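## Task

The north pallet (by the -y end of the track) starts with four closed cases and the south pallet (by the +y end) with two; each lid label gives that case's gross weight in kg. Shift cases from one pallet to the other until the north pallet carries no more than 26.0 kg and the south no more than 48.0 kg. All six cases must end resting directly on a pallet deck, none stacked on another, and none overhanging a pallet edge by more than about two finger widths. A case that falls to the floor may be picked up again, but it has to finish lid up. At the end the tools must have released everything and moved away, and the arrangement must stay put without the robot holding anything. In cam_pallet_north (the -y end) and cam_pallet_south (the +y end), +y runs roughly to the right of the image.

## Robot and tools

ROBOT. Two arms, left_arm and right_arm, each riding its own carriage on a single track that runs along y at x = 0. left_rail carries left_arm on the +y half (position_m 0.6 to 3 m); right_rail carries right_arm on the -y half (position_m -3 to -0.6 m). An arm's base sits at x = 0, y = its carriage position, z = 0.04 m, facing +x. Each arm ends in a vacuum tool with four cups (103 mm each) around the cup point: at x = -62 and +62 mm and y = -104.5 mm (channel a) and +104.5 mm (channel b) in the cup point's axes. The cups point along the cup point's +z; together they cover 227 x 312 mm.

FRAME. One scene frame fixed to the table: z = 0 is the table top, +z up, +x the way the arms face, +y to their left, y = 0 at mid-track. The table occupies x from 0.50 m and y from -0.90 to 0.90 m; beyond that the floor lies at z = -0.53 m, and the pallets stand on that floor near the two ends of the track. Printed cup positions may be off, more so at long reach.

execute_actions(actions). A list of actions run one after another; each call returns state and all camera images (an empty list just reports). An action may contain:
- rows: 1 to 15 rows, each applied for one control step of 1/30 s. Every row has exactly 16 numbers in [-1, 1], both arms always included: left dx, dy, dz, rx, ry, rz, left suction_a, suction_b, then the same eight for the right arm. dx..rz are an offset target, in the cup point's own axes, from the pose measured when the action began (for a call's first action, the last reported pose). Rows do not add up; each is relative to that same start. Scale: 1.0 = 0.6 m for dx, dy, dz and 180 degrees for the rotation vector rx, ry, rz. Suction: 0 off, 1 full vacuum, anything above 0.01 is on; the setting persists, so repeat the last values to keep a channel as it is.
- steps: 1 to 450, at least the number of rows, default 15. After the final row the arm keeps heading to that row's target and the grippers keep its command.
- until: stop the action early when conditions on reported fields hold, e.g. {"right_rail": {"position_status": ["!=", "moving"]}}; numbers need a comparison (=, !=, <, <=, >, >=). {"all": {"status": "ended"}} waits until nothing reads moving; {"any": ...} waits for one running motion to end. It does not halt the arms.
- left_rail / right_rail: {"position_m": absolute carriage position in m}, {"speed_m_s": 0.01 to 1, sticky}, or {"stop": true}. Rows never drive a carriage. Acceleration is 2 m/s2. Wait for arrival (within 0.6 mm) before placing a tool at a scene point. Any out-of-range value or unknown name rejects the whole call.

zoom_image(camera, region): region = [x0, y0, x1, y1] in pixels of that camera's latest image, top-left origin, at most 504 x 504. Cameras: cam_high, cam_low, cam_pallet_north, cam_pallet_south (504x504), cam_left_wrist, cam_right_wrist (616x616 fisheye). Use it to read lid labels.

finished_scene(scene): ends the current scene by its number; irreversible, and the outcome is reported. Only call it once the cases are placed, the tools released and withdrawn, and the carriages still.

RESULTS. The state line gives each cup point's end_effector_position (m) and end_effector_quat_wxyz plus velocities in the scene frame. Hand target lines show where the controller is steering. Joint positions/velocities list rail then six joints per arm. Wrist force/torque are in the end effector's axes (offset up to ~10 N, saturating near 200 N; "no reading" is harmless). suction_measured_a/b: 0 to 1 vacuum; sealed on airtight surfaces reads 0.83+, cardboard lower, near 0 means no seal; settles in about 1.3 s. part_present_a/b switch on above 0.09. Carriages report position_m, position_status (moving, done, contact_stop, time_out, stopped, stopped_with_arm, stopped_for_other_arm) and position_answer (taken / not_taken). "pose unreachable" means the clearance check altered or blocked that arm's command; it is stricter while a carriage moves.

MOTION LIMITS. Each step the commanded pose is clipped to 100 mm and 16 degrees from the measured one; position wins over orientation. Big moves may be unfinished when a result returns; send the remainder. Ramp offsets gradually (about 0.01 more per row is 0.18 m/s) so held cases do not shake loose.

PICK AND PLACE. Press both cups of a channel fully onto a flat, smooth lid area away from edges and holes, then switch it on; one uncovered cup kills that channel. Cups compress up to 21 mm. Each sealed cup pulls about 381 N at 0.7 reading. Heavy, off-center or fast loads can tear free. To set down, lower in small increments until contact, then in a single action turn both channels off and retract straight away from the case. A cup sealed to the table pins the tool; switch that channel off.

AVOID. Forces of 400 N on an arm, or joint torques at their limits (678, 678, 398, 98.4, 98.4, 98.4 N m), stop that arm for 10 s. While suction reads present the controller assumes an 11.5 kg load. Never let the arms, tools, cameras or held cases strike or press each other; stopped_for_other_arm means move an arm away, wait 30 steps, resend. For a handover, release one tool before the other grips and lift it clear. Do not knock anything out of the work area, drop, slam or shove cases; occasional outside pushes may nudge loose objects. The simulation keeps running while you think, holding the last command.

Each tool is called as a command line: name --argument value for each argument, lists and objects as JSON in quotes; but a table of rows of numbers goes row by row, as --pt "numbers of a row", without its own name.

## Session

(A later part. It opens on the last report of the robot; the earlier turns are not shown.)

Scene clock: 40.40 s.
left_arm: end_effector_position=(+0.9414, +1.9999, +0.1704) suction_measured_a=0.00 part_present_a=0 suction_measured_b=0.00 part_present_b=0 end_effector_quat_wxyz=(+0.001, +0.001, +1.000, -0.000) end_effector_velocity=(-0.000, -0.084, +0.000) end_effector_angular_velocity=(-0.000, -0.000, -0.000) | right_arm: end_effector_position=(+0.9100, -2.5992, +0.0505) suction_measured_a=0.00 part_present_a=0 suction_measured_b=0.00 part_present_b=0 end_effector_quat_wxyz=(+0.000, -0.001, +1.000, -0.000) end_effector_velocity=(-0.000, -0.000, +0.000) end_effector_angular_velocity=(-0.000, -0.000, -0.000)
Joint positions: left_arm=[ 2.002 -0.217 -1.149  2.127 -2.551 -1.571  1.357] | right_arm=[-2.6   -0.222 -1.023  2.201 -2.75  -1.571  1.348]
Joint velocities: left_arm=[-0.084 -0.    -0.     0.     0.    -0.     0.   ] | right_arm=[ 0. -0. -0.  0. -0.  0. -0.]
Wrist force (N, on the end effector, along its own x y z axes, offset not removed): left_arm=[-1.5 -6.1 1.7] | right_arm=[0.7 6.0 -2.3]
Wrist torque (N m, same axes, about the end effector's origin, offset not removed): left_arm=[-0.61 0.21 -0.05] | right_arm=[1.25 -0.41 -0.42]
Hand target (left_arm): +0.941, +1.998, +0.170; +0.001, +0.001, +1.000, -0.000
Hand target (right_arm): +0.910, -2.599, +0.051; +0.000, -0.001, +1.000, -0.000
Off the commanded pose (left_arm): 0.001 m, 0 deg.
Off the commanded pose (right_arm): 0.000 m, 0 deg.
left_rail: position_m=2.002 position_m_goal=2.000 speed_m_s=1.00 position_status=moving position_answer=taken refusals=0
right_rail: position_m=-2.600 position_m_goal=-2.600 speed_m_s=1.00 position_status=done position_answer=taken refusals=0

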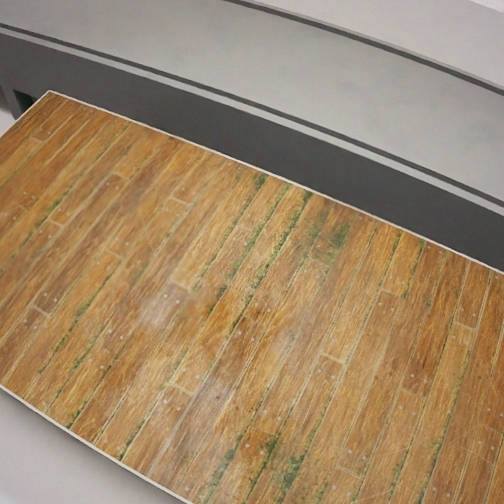

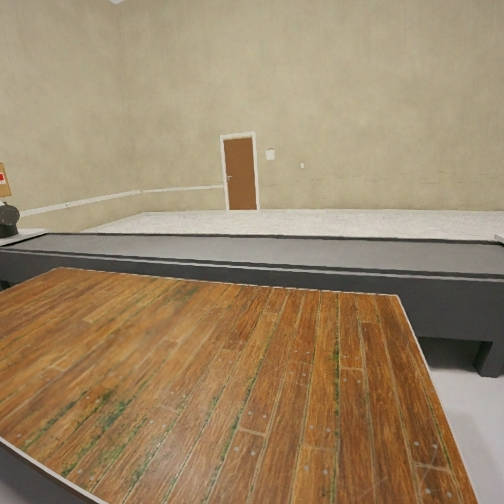

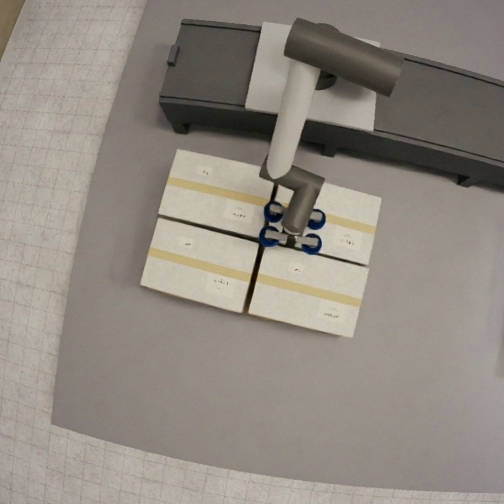

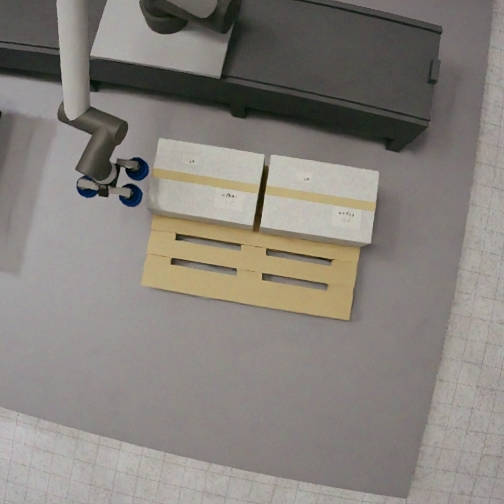

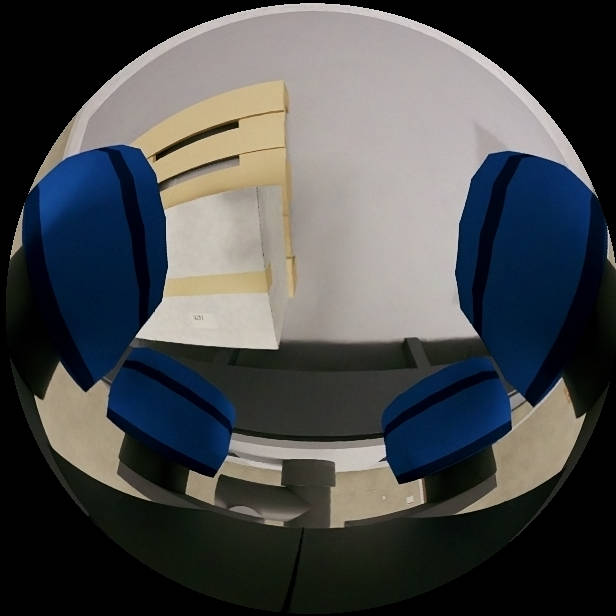

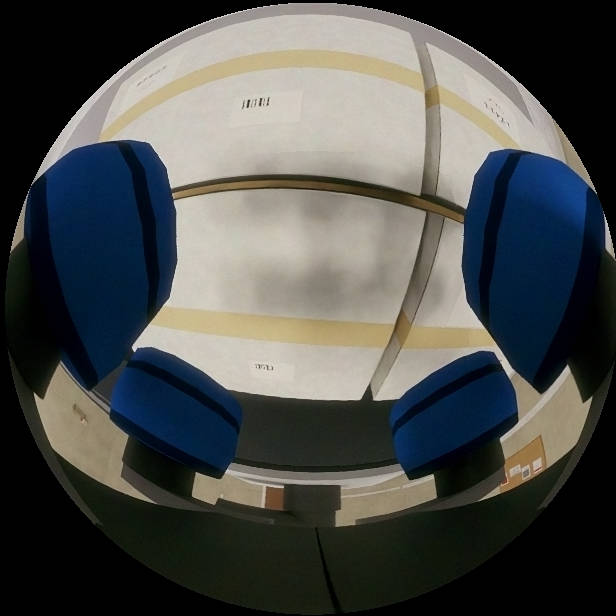

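execute_actions --actions '[{"steps":28,"right_rail":{"position_m":-2.85}}]'

zoom_image --camera "cam_right_wrist" --region '[220,200,460,360]'

execute_actions --actions '[{"steps":40,"right_rail":{"position_m":-2.35}}]'

zoom_image --camera "cam_right_wrist" --region '[180,200,420,360]'

Scene clock: 46.97 s.
left_arm: end_effector_position=(+0.9414, +1.9983, +0.1704) suction_measured_a=0.00 part_present_a=0 suction_measured_b=0.00 part_present_b=0 end_effector_quat_wxyz=(+0.001, +0.001, +1.000, -0.000) end_effector_velocity=(-0.000, +0.000, +0.000) end_effector_angular_velocity=(+0.000, -0.000, +0.000) | right_arm: end_effector_position=(+0.9100, -2.8494, +0.0505) suction_measured_a=0.00 part_present_a=0 suction_measured_b=0.00 part_present_b=0 end_effector_quat_wxyz=(+0.000, -0.000, +1.000, -0.000) end_effector_velocity=(-0.000, +0.000, +0.000) end_effector_angular_velocity=(-0.000, -0.000, +0.000)
Joint positions: left_arm=[ 2.    -0.217 -1.149  2.127 -2.551 -1.571  1.357] | right_arm=[-2.85  -0.222 -1.023  2.201 -2.75  -1.571  1.348]
Joint velocities: left_arm=[ 0.  0. -0.  0. -0.  0. -0.] | right_arm=[ 0.  0. -0. -0. -0. -0. -0.]
Wrist force (N, on the end effector, along its own x y z axes, offset not removed): left_arm=[-0.3 -1.8 6.1] | right_arm=[-0.7 4.0 -0.7]
Wrist torque (N m, same axes, about the end effector's origin, offset not removed): left_arm=[-0.01 0.08 -0.08] | right_arm=[1.10 -0.17 -0.40]
Hand target (left_arm): +0.941, +1.998, +0.170; +0.001, +0.001, +1.000, -0.000
Hand target (right_arm): +0.910, -2.849, +0.051; +0.000, -0.001, +1.000, -0.000
Off the commanded pose (left_arm): 0.000 m, 0 deg.
Off the commanded pose (right_arm): 0.000 m, 0 deg.
left_rail: position_m=2.000 position_m_goal=2.000 speed_m_s=1.00 position_status=done position_answer=taken refusals=0
right_rail: position_m=-2.850 position_m_goal=-2.850 speed_m_s=1.00 position_status=done position_answer=taken refusals=0

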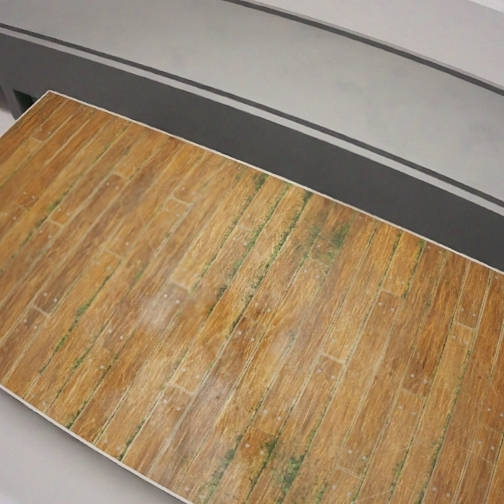

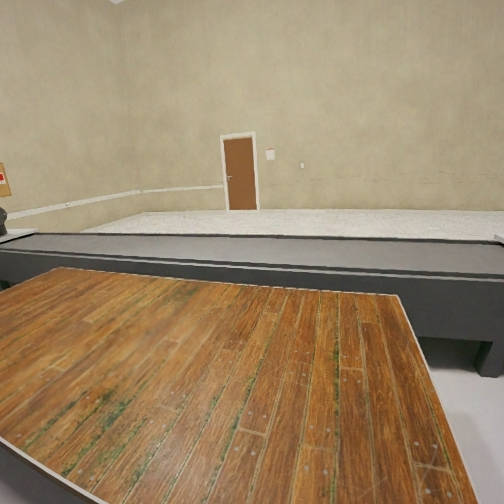

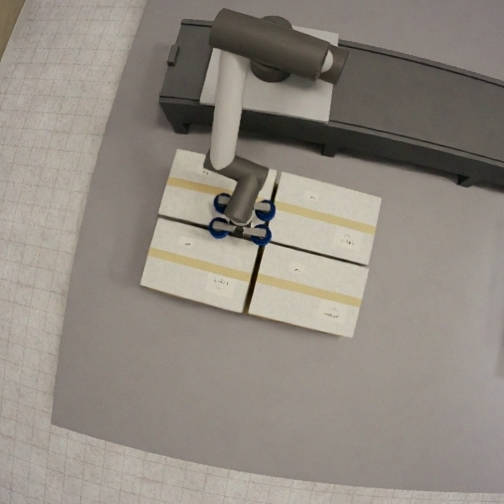

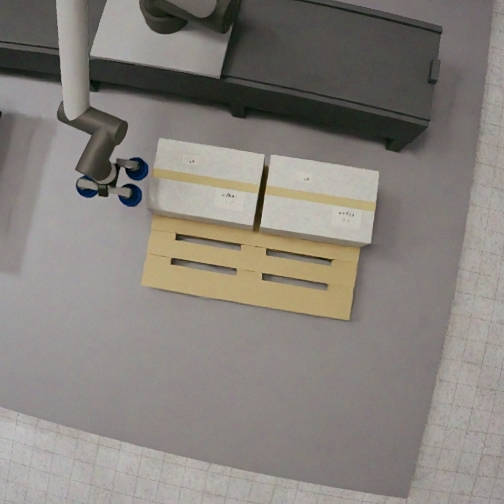

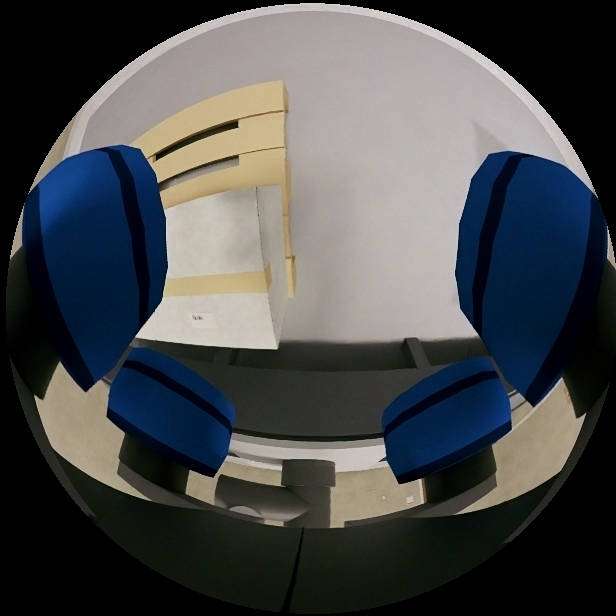

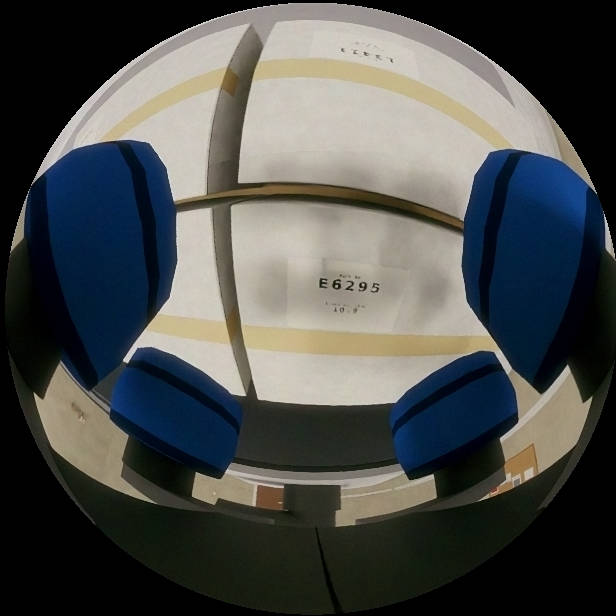

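Region (220, 200, 460, 360) of cam_right_wrist's 616x616 image, scaled by 2.100, with more detail than that image has.

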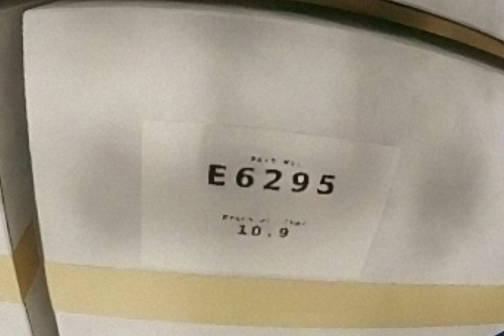

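Scene clock: 48.30 s.
left_arm: end_effector_position=(+0.9414, +1.9983, +0.1704) suction_measured_a=0.00 part_present_a=0 suction_measured_b=0.00 part_present_b=0 end_effector_quat_wxyz=(+0.001, +0.001, +1.000, -0.000) end_effector_velocity=(-0.000, +0.000, -0.000) end_effector_angular_velocity=(+0.000, +0.000, +0.000) | right_arm: end_effector_position=(+0.9100, -2.3492, +0.0505) suction_measured_a=0.00 part_present_a=0 suction_measured_b=0.00 part_present_b=0 end_effector_quat_wxyz=(+0.000, -0.001, +1.000, -0.000) end_effector_velocity=(-0.000, -0.000, -0.000) end_effector_angular_velocity=(-0.000, +0.000, -0.000)
Joint positions: left_arm=[ 2.    -0.217 -1.149  2.127 -2.551 -1.571  1.357] | right_arm=[-2.35  -0.222 -1.023  2.201 -2.75  -1.571  1.348]
Joint velocities: left_arm=[ 0. -0.  0.  0. -0.  0. -0.] | right_arm=[ 0. -0.  0. -0.  0. -0. -0.]
Wrist force (N, on the end effector, along its own x y z axes, offset not removed): left_arm=[-2.9 2.0 4.3] | right_arm=[-0.7 5.8 -1.3]
Wrist torque (N m, same axes, about the end effector's origin, offset not removed): left_arm=[0.35 0.47 -0.32] | right_arm=[1.28 -0.16 -0.22]
Hand target (left_arm): +0.941, +1.998, +0.170; +0.001, +0.001, +1.000, -0.000
Hand target (right_arm): +0.910, -2.349, +0.051; +0.000, -0.001, +1.000, -0.000
Off the commanded pose (left_arm): 0.000 m, 0 deg.
Off the commanded pose (right_arm): 0.000 m, 0 deg.
left_rail: position_m=2.000 position_m_goal=2.000 speed_m_s=1.00 position_status=done position_answer=taken refusals=0
right_rail: position_m=-2.350 position_m_goal=-2.350 speed_m_s=1.00 position_status=done position_answer=taken refusals=0

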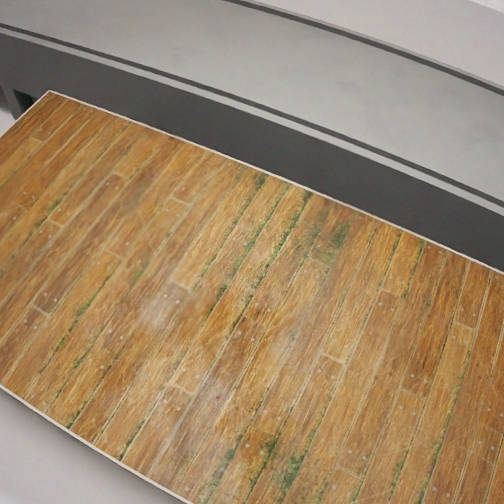

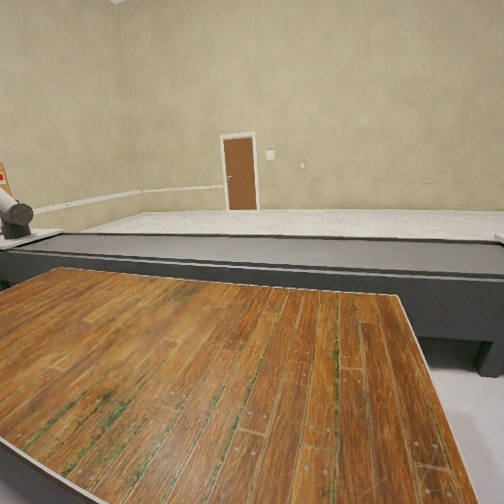

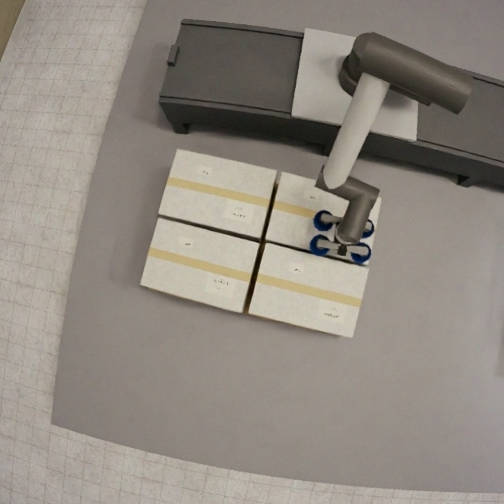

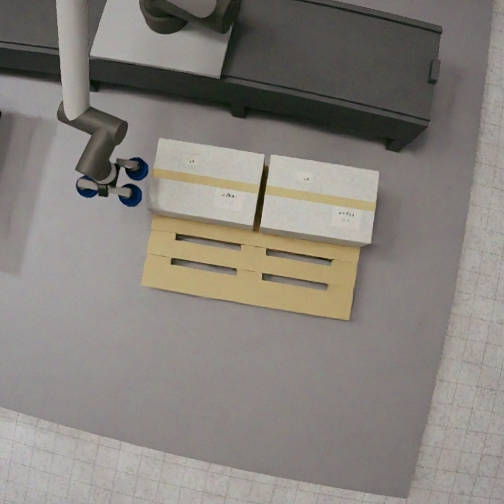

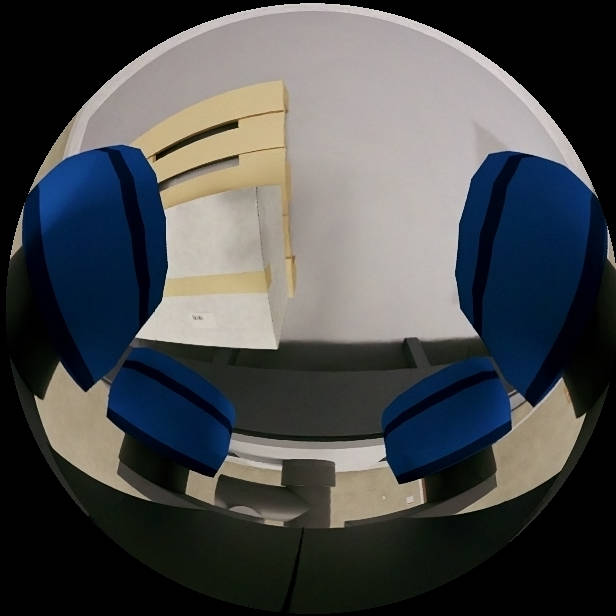

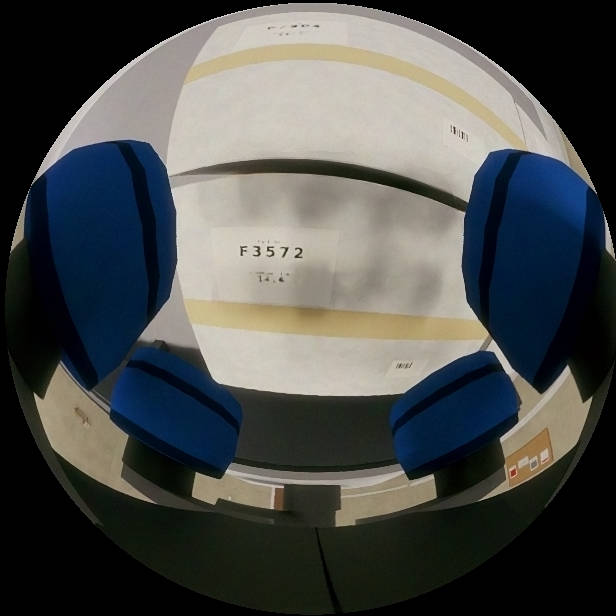

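Region (180, 200, 420, 360) of cam_right_wrist's 616x616 image, scaled by 2.100, with more detail than that image has.

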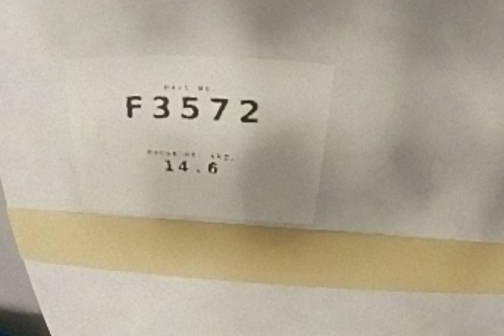

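execute_actions --actions '[{"rows":[[0,0,-0.4,0,0,0,0,0,-0.48,0,0.06,0,0,0,0,0]],"steps":40,"right_rail":{"position_m":-2.45},"left_rail":{"position_m":1.5}}]'

Scene clock: 61.57 s.
left_arm: end_effector_position=(+0.9413, +1.4983, +0.4106) suction_measured_a=0.00 part_present_a=0 suction_measured_b=0.00 part_present_b=0 end_effector_quat_wxyz=(+0.001, +0.001, +1.000, -0.000) end_effector_velocity=(+0.000, -0.000, +0.000) end_effector_angular_velocity=(+0.000, +0.000, +0.000) | right_arm: end_effector_position=(+1.1978, -2.4490, +0.0147) suction_measured_a=0.00 part_present_a=0 suction_measured_b=0.00 part_present_b=0 end_effector_quat_wxyz=(+0.000, -0.001, +1.000, -0.000) end_effector_velocity=(+0.002, -0.000, -0.000) end_effector_angular_velocity=(-0.000, +0.000, -0.000)
Joint positions: left_arm=[ 1.5   -0.217 -1.376  1.996 -2.193 -1.571  1.357] | right_arm=[-2.45  -0.168 -0.803  1.755 -2.524 -1.571  1.402]
Joint velocities: left_arm=[ 0.    -0.    -0.    -0.     0.001  0.    -0.   ] | right_arm=[ 0.     0.     0.002 -0.003  0.002 -0.     0.   ]
Wrist force (N, on the end effector, along its own x y z axes, offset not removed): left_arm=[0.0 1.6 2.4] | right_arm=[-0.6 6.1 -2.8]
Wrist torque (N m, same axes, about the end effector's origin, offset not removed): left_arm=[0.31 0.03 -0.17] | right_arm=[1.29 -0.11 -0.43]
Hand target (left_arm): +0.941, +1.498, +0.411; +0.001, +0.001, +1.000, -0.000
Hand target (right_arm): +1.198, -2.449, +0.015; +0.000, -0.001, +1.000, -0.000
Off the commanded pose (left_arm): 0.001 m, 0 deg.
Off the commanded pose (right_arm): 0.000 m, 0 deg.
left_rail: position_m=1.500 position_m_goal=1.500 speed_m_s=1.00 position_status=done position_answer=taken refusals=0
right_rail: position_m=-2.450 position_m_goal=-2.450 speed_m_s=1.00 position_status=done position_answer=taken refusals=0

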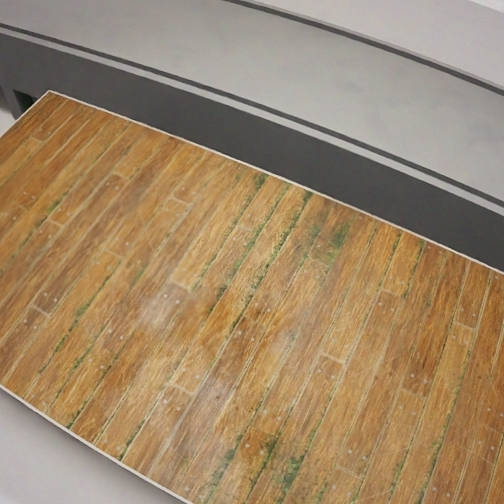

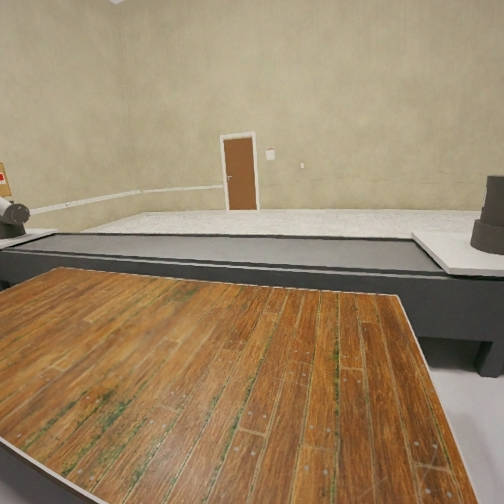

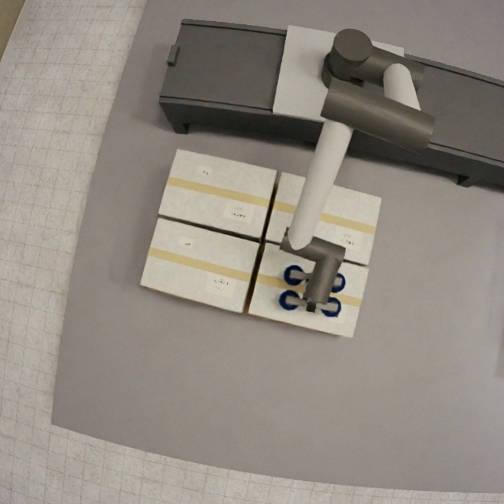

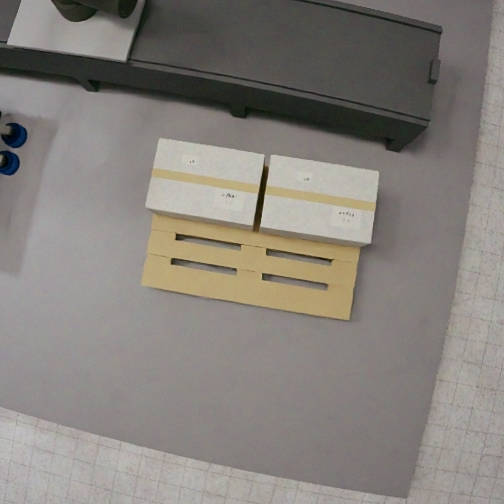

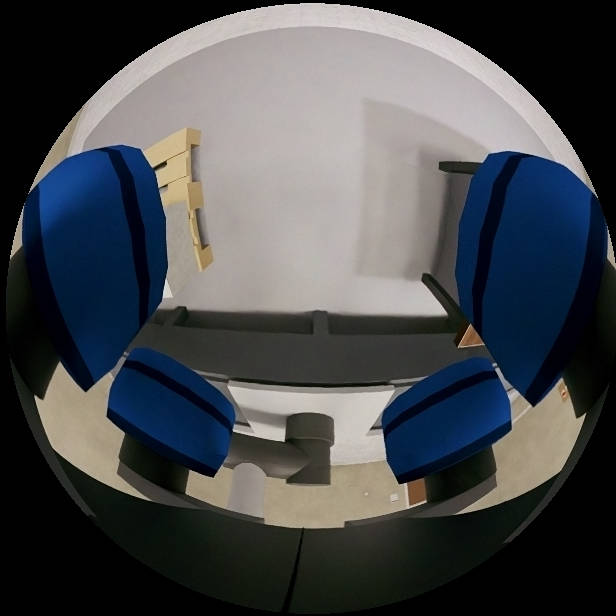

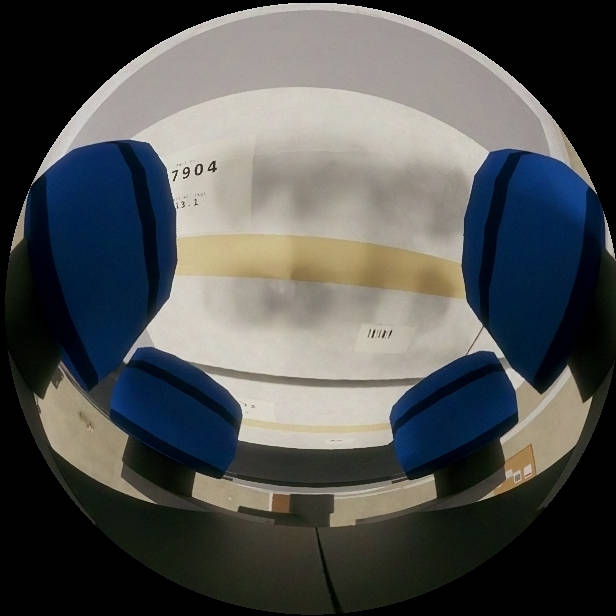

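execute_actions --actions '[{"rows":[[0,0,0,0,0,0,0,0,0,-0.01,0.03,0,0,0.02,0,0],[0,0,0,0,0,0,0,0,0,-0.01,0.06,0,0,0.02,0,0],[0,0,0,0,0,0,0,0,0,-0.01,0.1,0,0,0.02,1,1]],"steps":25}]'

Scene clock: 68.87 s.
left_arm: end_effector_position=(+0.9414, +1.4983, +0.4107) suction_measured_a=0.00 part_present_a=0 suction_measured_b=0.00 part_present_b=0 end_effector_quat_wxyz=(+0.001, +0.001, +1.000, -0.001) end_effector_velocity=(+0.000, -0.000, +0.000) end_effector_angular_velocity=(-0.000, -0.000, -0.000) | right_arm: end_effector_position=(+1.1978, -2.4549, -0.0451) suction_measured_a=0.00 part_present_a=0 suction_measured_b=0.00 part_present_b=0 end_effector_quat_wxyz=(+0.000, +0.031, +1.000, -0.000) end_effector_velocity=(+0.000, -0.000, -0.001) end_effector_angular_velocity=(-0.000, -0.000, -0.001)
Joint positions: left_arm=[ 1.5   -0.217 -1.376  1.996 -2.193 -1.571  1.357] | right_arm=[-2.45  -0.173 -0.744  1.755 -2.582 -1.571  1.46 ]
Joint velocities: left_arm=[ 0. -0.  0. -0. -0.  0.  0.] | right_arm=[ 0.    -0.     0.002 -0.    -0.001 -0.     0.001]
Wrist force (N, on the end effector, along its own x y z axes, offset not removed): left_arm=[-2.2 -0.5 -1.8] | right_arm=[-3.2 4.0 -0.9]
Wrist torque (N m, same axes, about the end effector's origin, offset not removed): left_arm=[0.12 0.27 -0.24] | right_arm=[1.06 0.12 -0.37]
Hand target (left_arm): +0.941, +1.498, +0.411; +0.001, +0.001, +1.000, -0.000
Hand target (right_arm): +1.198, -2.455, -0.045; +0.000, +0.031, +1.000, -0.000
Off the commanded pose (left_arm): 0.000 m, 0 deg.
Off the commanded pose (right_arm): 0.000 m, 0 deg.
left_rail: position_m=1.500 position_m_goal=1.500 speed_m_s=1.00 position_status=done position_answer=taken refusals=0
right_rail: position_m=-2.450 position_m_goal=-2.450 speed_m_s=1.00 position_status=done position_answer=taken refusals=0

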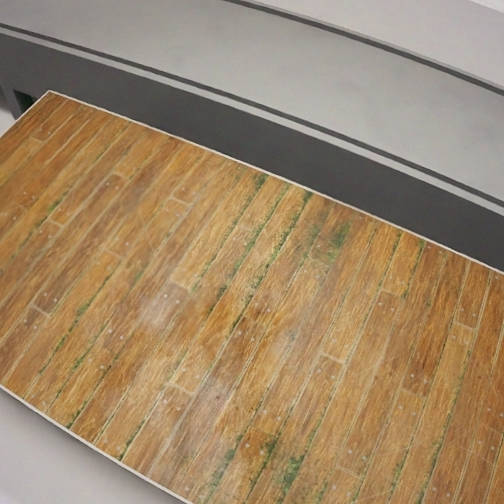

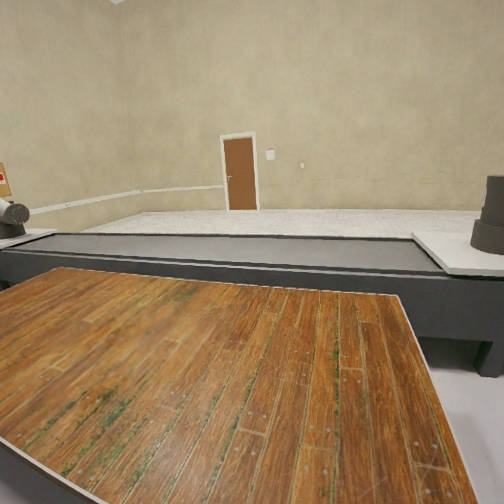

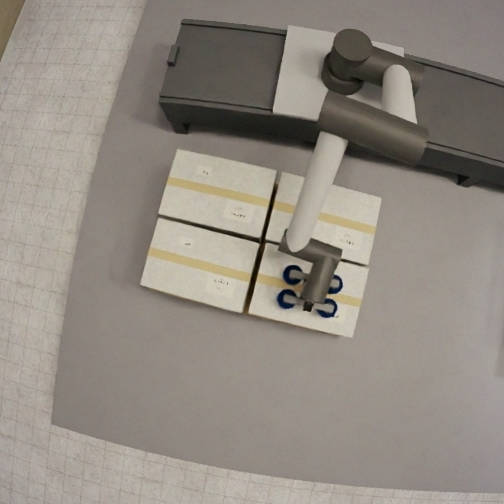

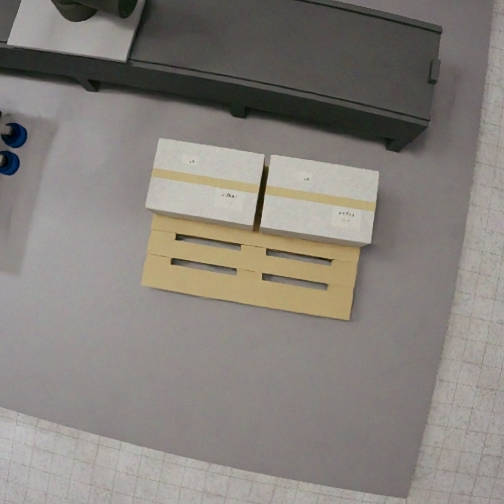

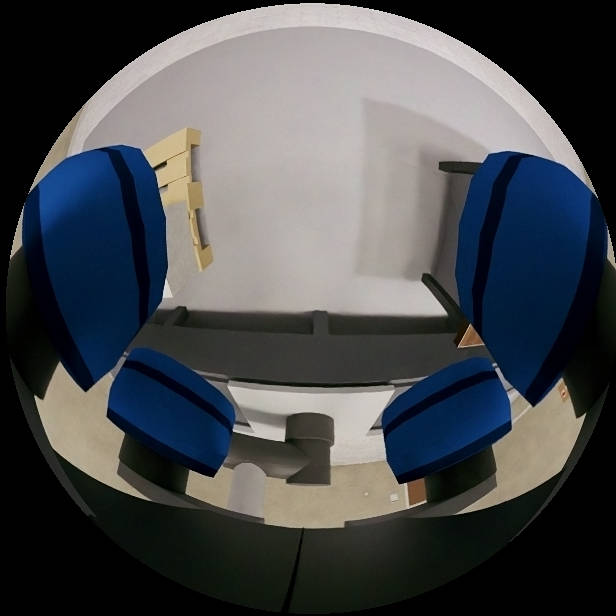

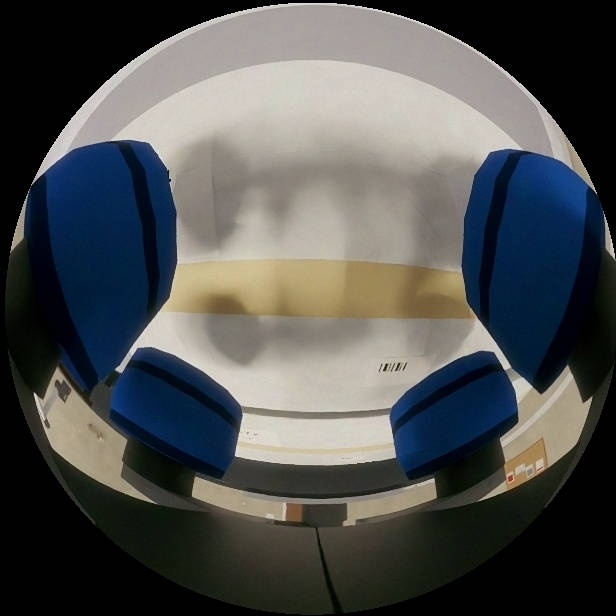

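execute_actions --actions '[{"rows":[[0,0,0,0,0,0,0,0,0,0,0.03,0,0,0,1,1],[0,0,0,0,0,0,0,0,0,0,0.05,0,0,0,1,1],[0,0,0,0,0,0,0,0,0,0,0.07,0,0,0,1,1]],"steps":25}]'

Scene clock: 74.10 s.
left_arm: end_effector_position=(+0.9413, +1.4983, +0.4106) suction_measured_a=0.00 part_present_a=0 suction_measured_b=0.00 part_present_b=0 end_effector_quat_wxyz=(+0.001, +0.001, +1.000, -0.000) end_effector_velocity=(-0.000, +0.000, +0.000) end_effector_angular_velocity=(+0.000, -0.000, +0.000) | right_arm: end_effector_position=(+1.1978, -2.4550, -0.0869) suction_measured_a=0.00 part_present_a=0 suction_measured_b=0.00 part_present_b=0 end_effector_quat_wxyz=(+0.000, +0.031, +1.000, -0.000) end_effector_velocity=(+0.000, -0.000, -0.001) end_effector_angular_velocity=(+0.000, +0.000, +0.000)
Joint positions: left_arm=[ 1.5   -0.217 -1.376  1.996 -2.193 -1.571  1.357] | right_arm=[-2.45  -0.173 -0.702  1.751 -2.621 -1.571  1.46 ]
Joint velocities: left_arm=[ 0.  0. -0.  0. -0.  0. -0.] | right_arm=[ 0.     0.     0.001 -0.    -0.001 -0.    -0.   ]
Wrist force (N, on the end effector, along its own x y z axes, offset not removed): left_arm=[-1.0 1.3 -2.1] | right_arm=[0.0 4.8 1.6]
Wrist torque (N m, same axes, about the end effector's origin, offset not removed): left_arm=[0.27 0.12 -0.04] | right_arm=[1.04 -0.18 -0.47]
Hand target (left_arm): +0.941, +1.498, +0.411; +0.001, +0.001, +1.000, -0.001
Hand target (right_arm): +1.198, -2.455, -0.087; +0.000, +0.031, +1.000, -0.000
Off the commanded pose (left_arm): 0.000 m, 0 deg.
Off the commanded pose (right_arm): 0.000 m, 0 deg.
left_rail: position_m=1.500 position_m_goal=1.500 speed_m_s=1.00 position_status=done position_answer=taken refusals=0
right_rail: position_m=-2.450 position_m_goal=-2.450 speed_m_s=1.00 position_status=done position_answer=taken refusals=0

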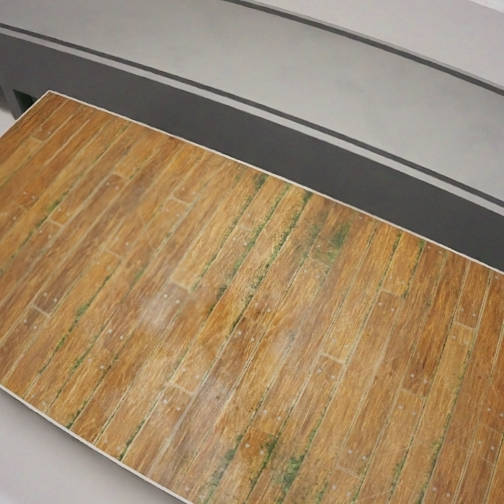

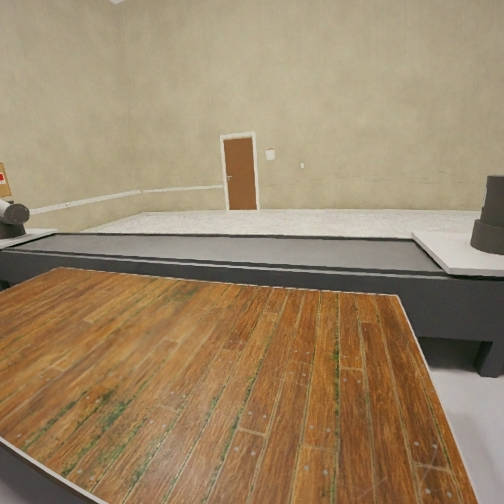

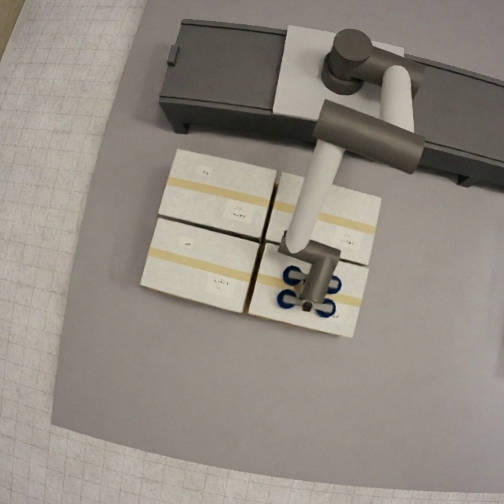

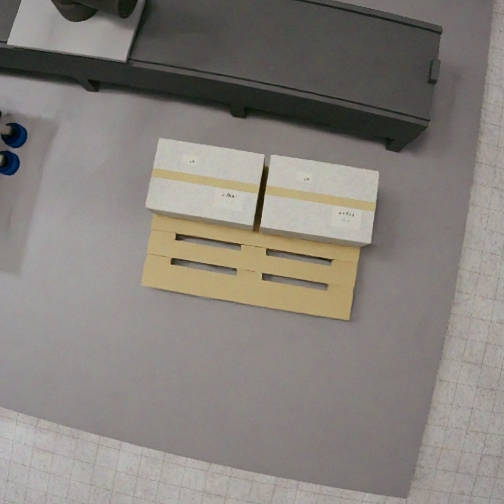

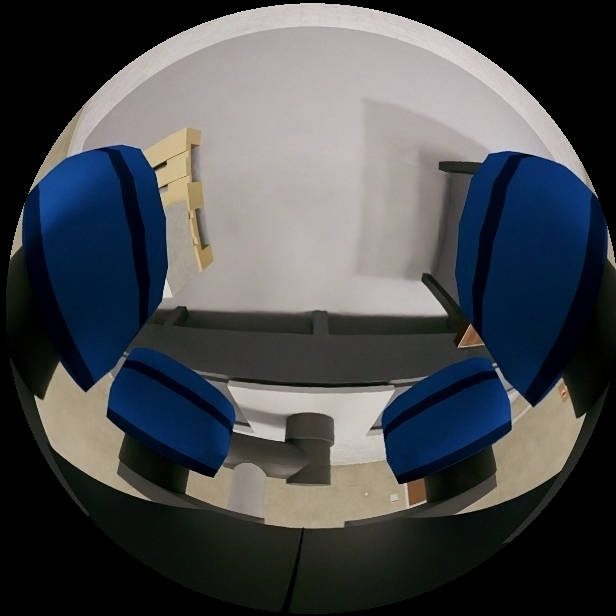

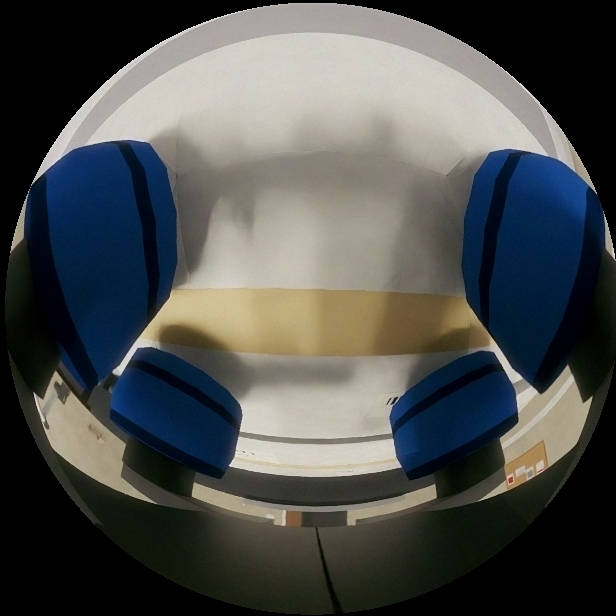

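execute_actions --actions '[{"rows":[[0,0,0,0,0,0,0,0,0,0,0.02,0,0,0,1,1],[0,0,0,0,0,0,0,0,0,0,0.04,0,0,0,1,1],[0,0,0,0,0,0,0,0,0,0,0.055,0,0,0,1,1]],"steps":30}]'

Scene clock: 79.80 s.
left_arm: end_effector_position=(+0.9414, +1.4983, +0.4107) suction_measured_a=0.00 part_present_a=0 suction_measured_b=0.00 part_present_b=0 end_effector_quat_wxyz=(+0.001, +0.001, +1.000, -0.001) end_effector_velocity=(-0.000, -0.000, +0.000) end_effector_angular_velocity=(-0.000, -0.000, +0.000) | right_arm: end_effector_position=(+1.1978, -2.4549, -0.1199) suction_measured_a=0.86 part_present_a=1 suction_measured_b=0.86 part_present_b=1 end_effector_quat_wxyz=(+0.000, +0.031, +1.000, -0.000) end_effector_velocity=(-0.000, +0.000, -0.000) end_effector_angular_velocity=(+0.000, +0.000, -0.000)
Joint positions: left_arm=[ 1.5   -0.217 -1.376  1.996 -2.193 -1.571  1.357] | right_arm=[-2.45  -0.173 -0.668  1.746 -2.65  -1.571  1.46 ]
Joint velocities: left_arm=[ 0. -0. -0.  0. -0.  0. -0.] | right_arm=[ 0.  0.  0. -0. -0. -0.  0.]
Wrist force (N, on the end effector, along its own x y z axes, offset not removed): left_arm=[0.9 -0.2 1.7] | right_arm=[-0.7 7.9 15.3]
Wrist torque (N m, same axes, about the end effector's origin, offset not removed): left_arm=[0.19 -0.18 -0.15] | right_arm=[7.31 -1.81 -0.40]
Hand target (left_arm): +0.941, +1.498, +0.411; +0.001, +0.001, +1.000, -0.000
Hand target (right_arm): +1.198, -2.455, -0.120; +0.000, +0.031, +1.000, -0.000
Off the commanded pose (left_arm): 0.000 m, 0 deg.
Off the commanded pose (right_arm): 0.000 m, 0 deg.
left_rail: position_m=1.500 position_m_goal=1.500 speed_m_s=1.00 position_status=done position_answer=taken refusals=0
right_rail: position_m=-2.450 position_m_goal=-2.450 speed_m_s=1.00 position_status=done position_answer=taken refusals=0

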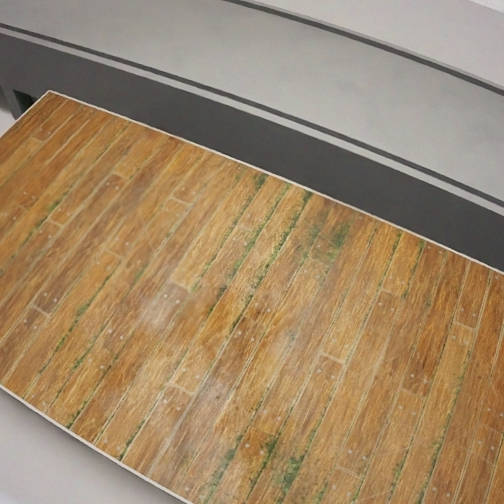

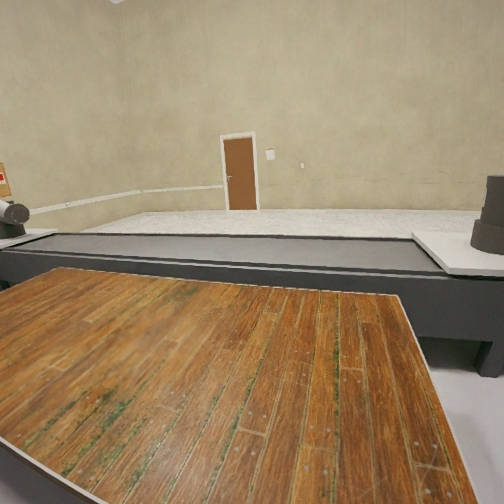

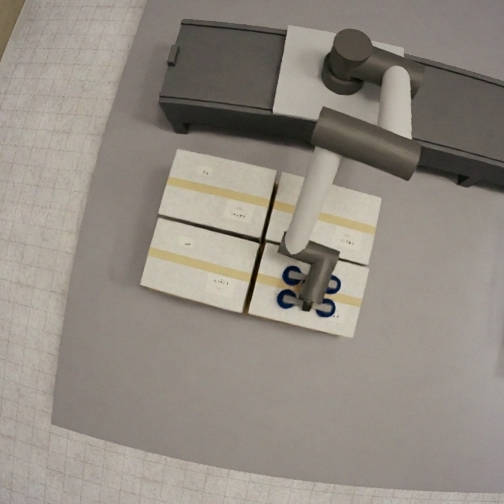

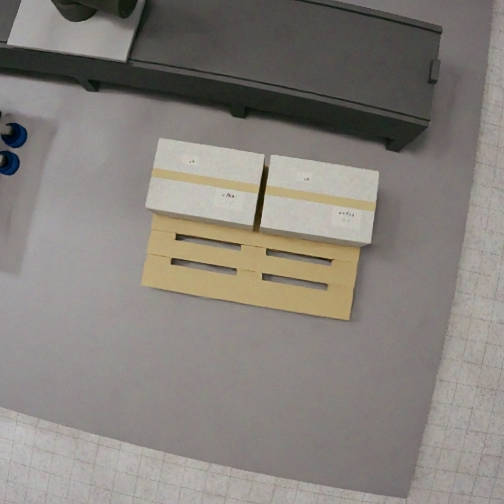

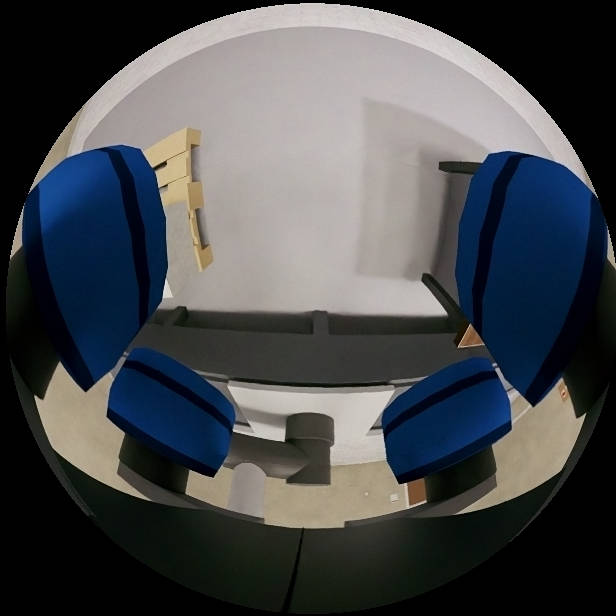

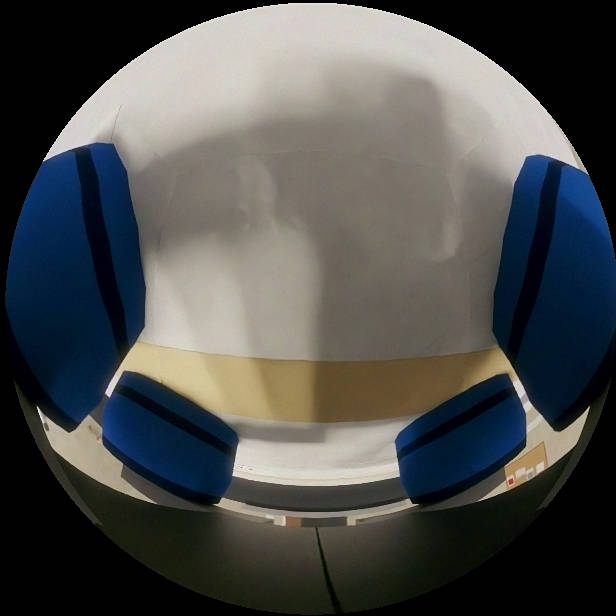

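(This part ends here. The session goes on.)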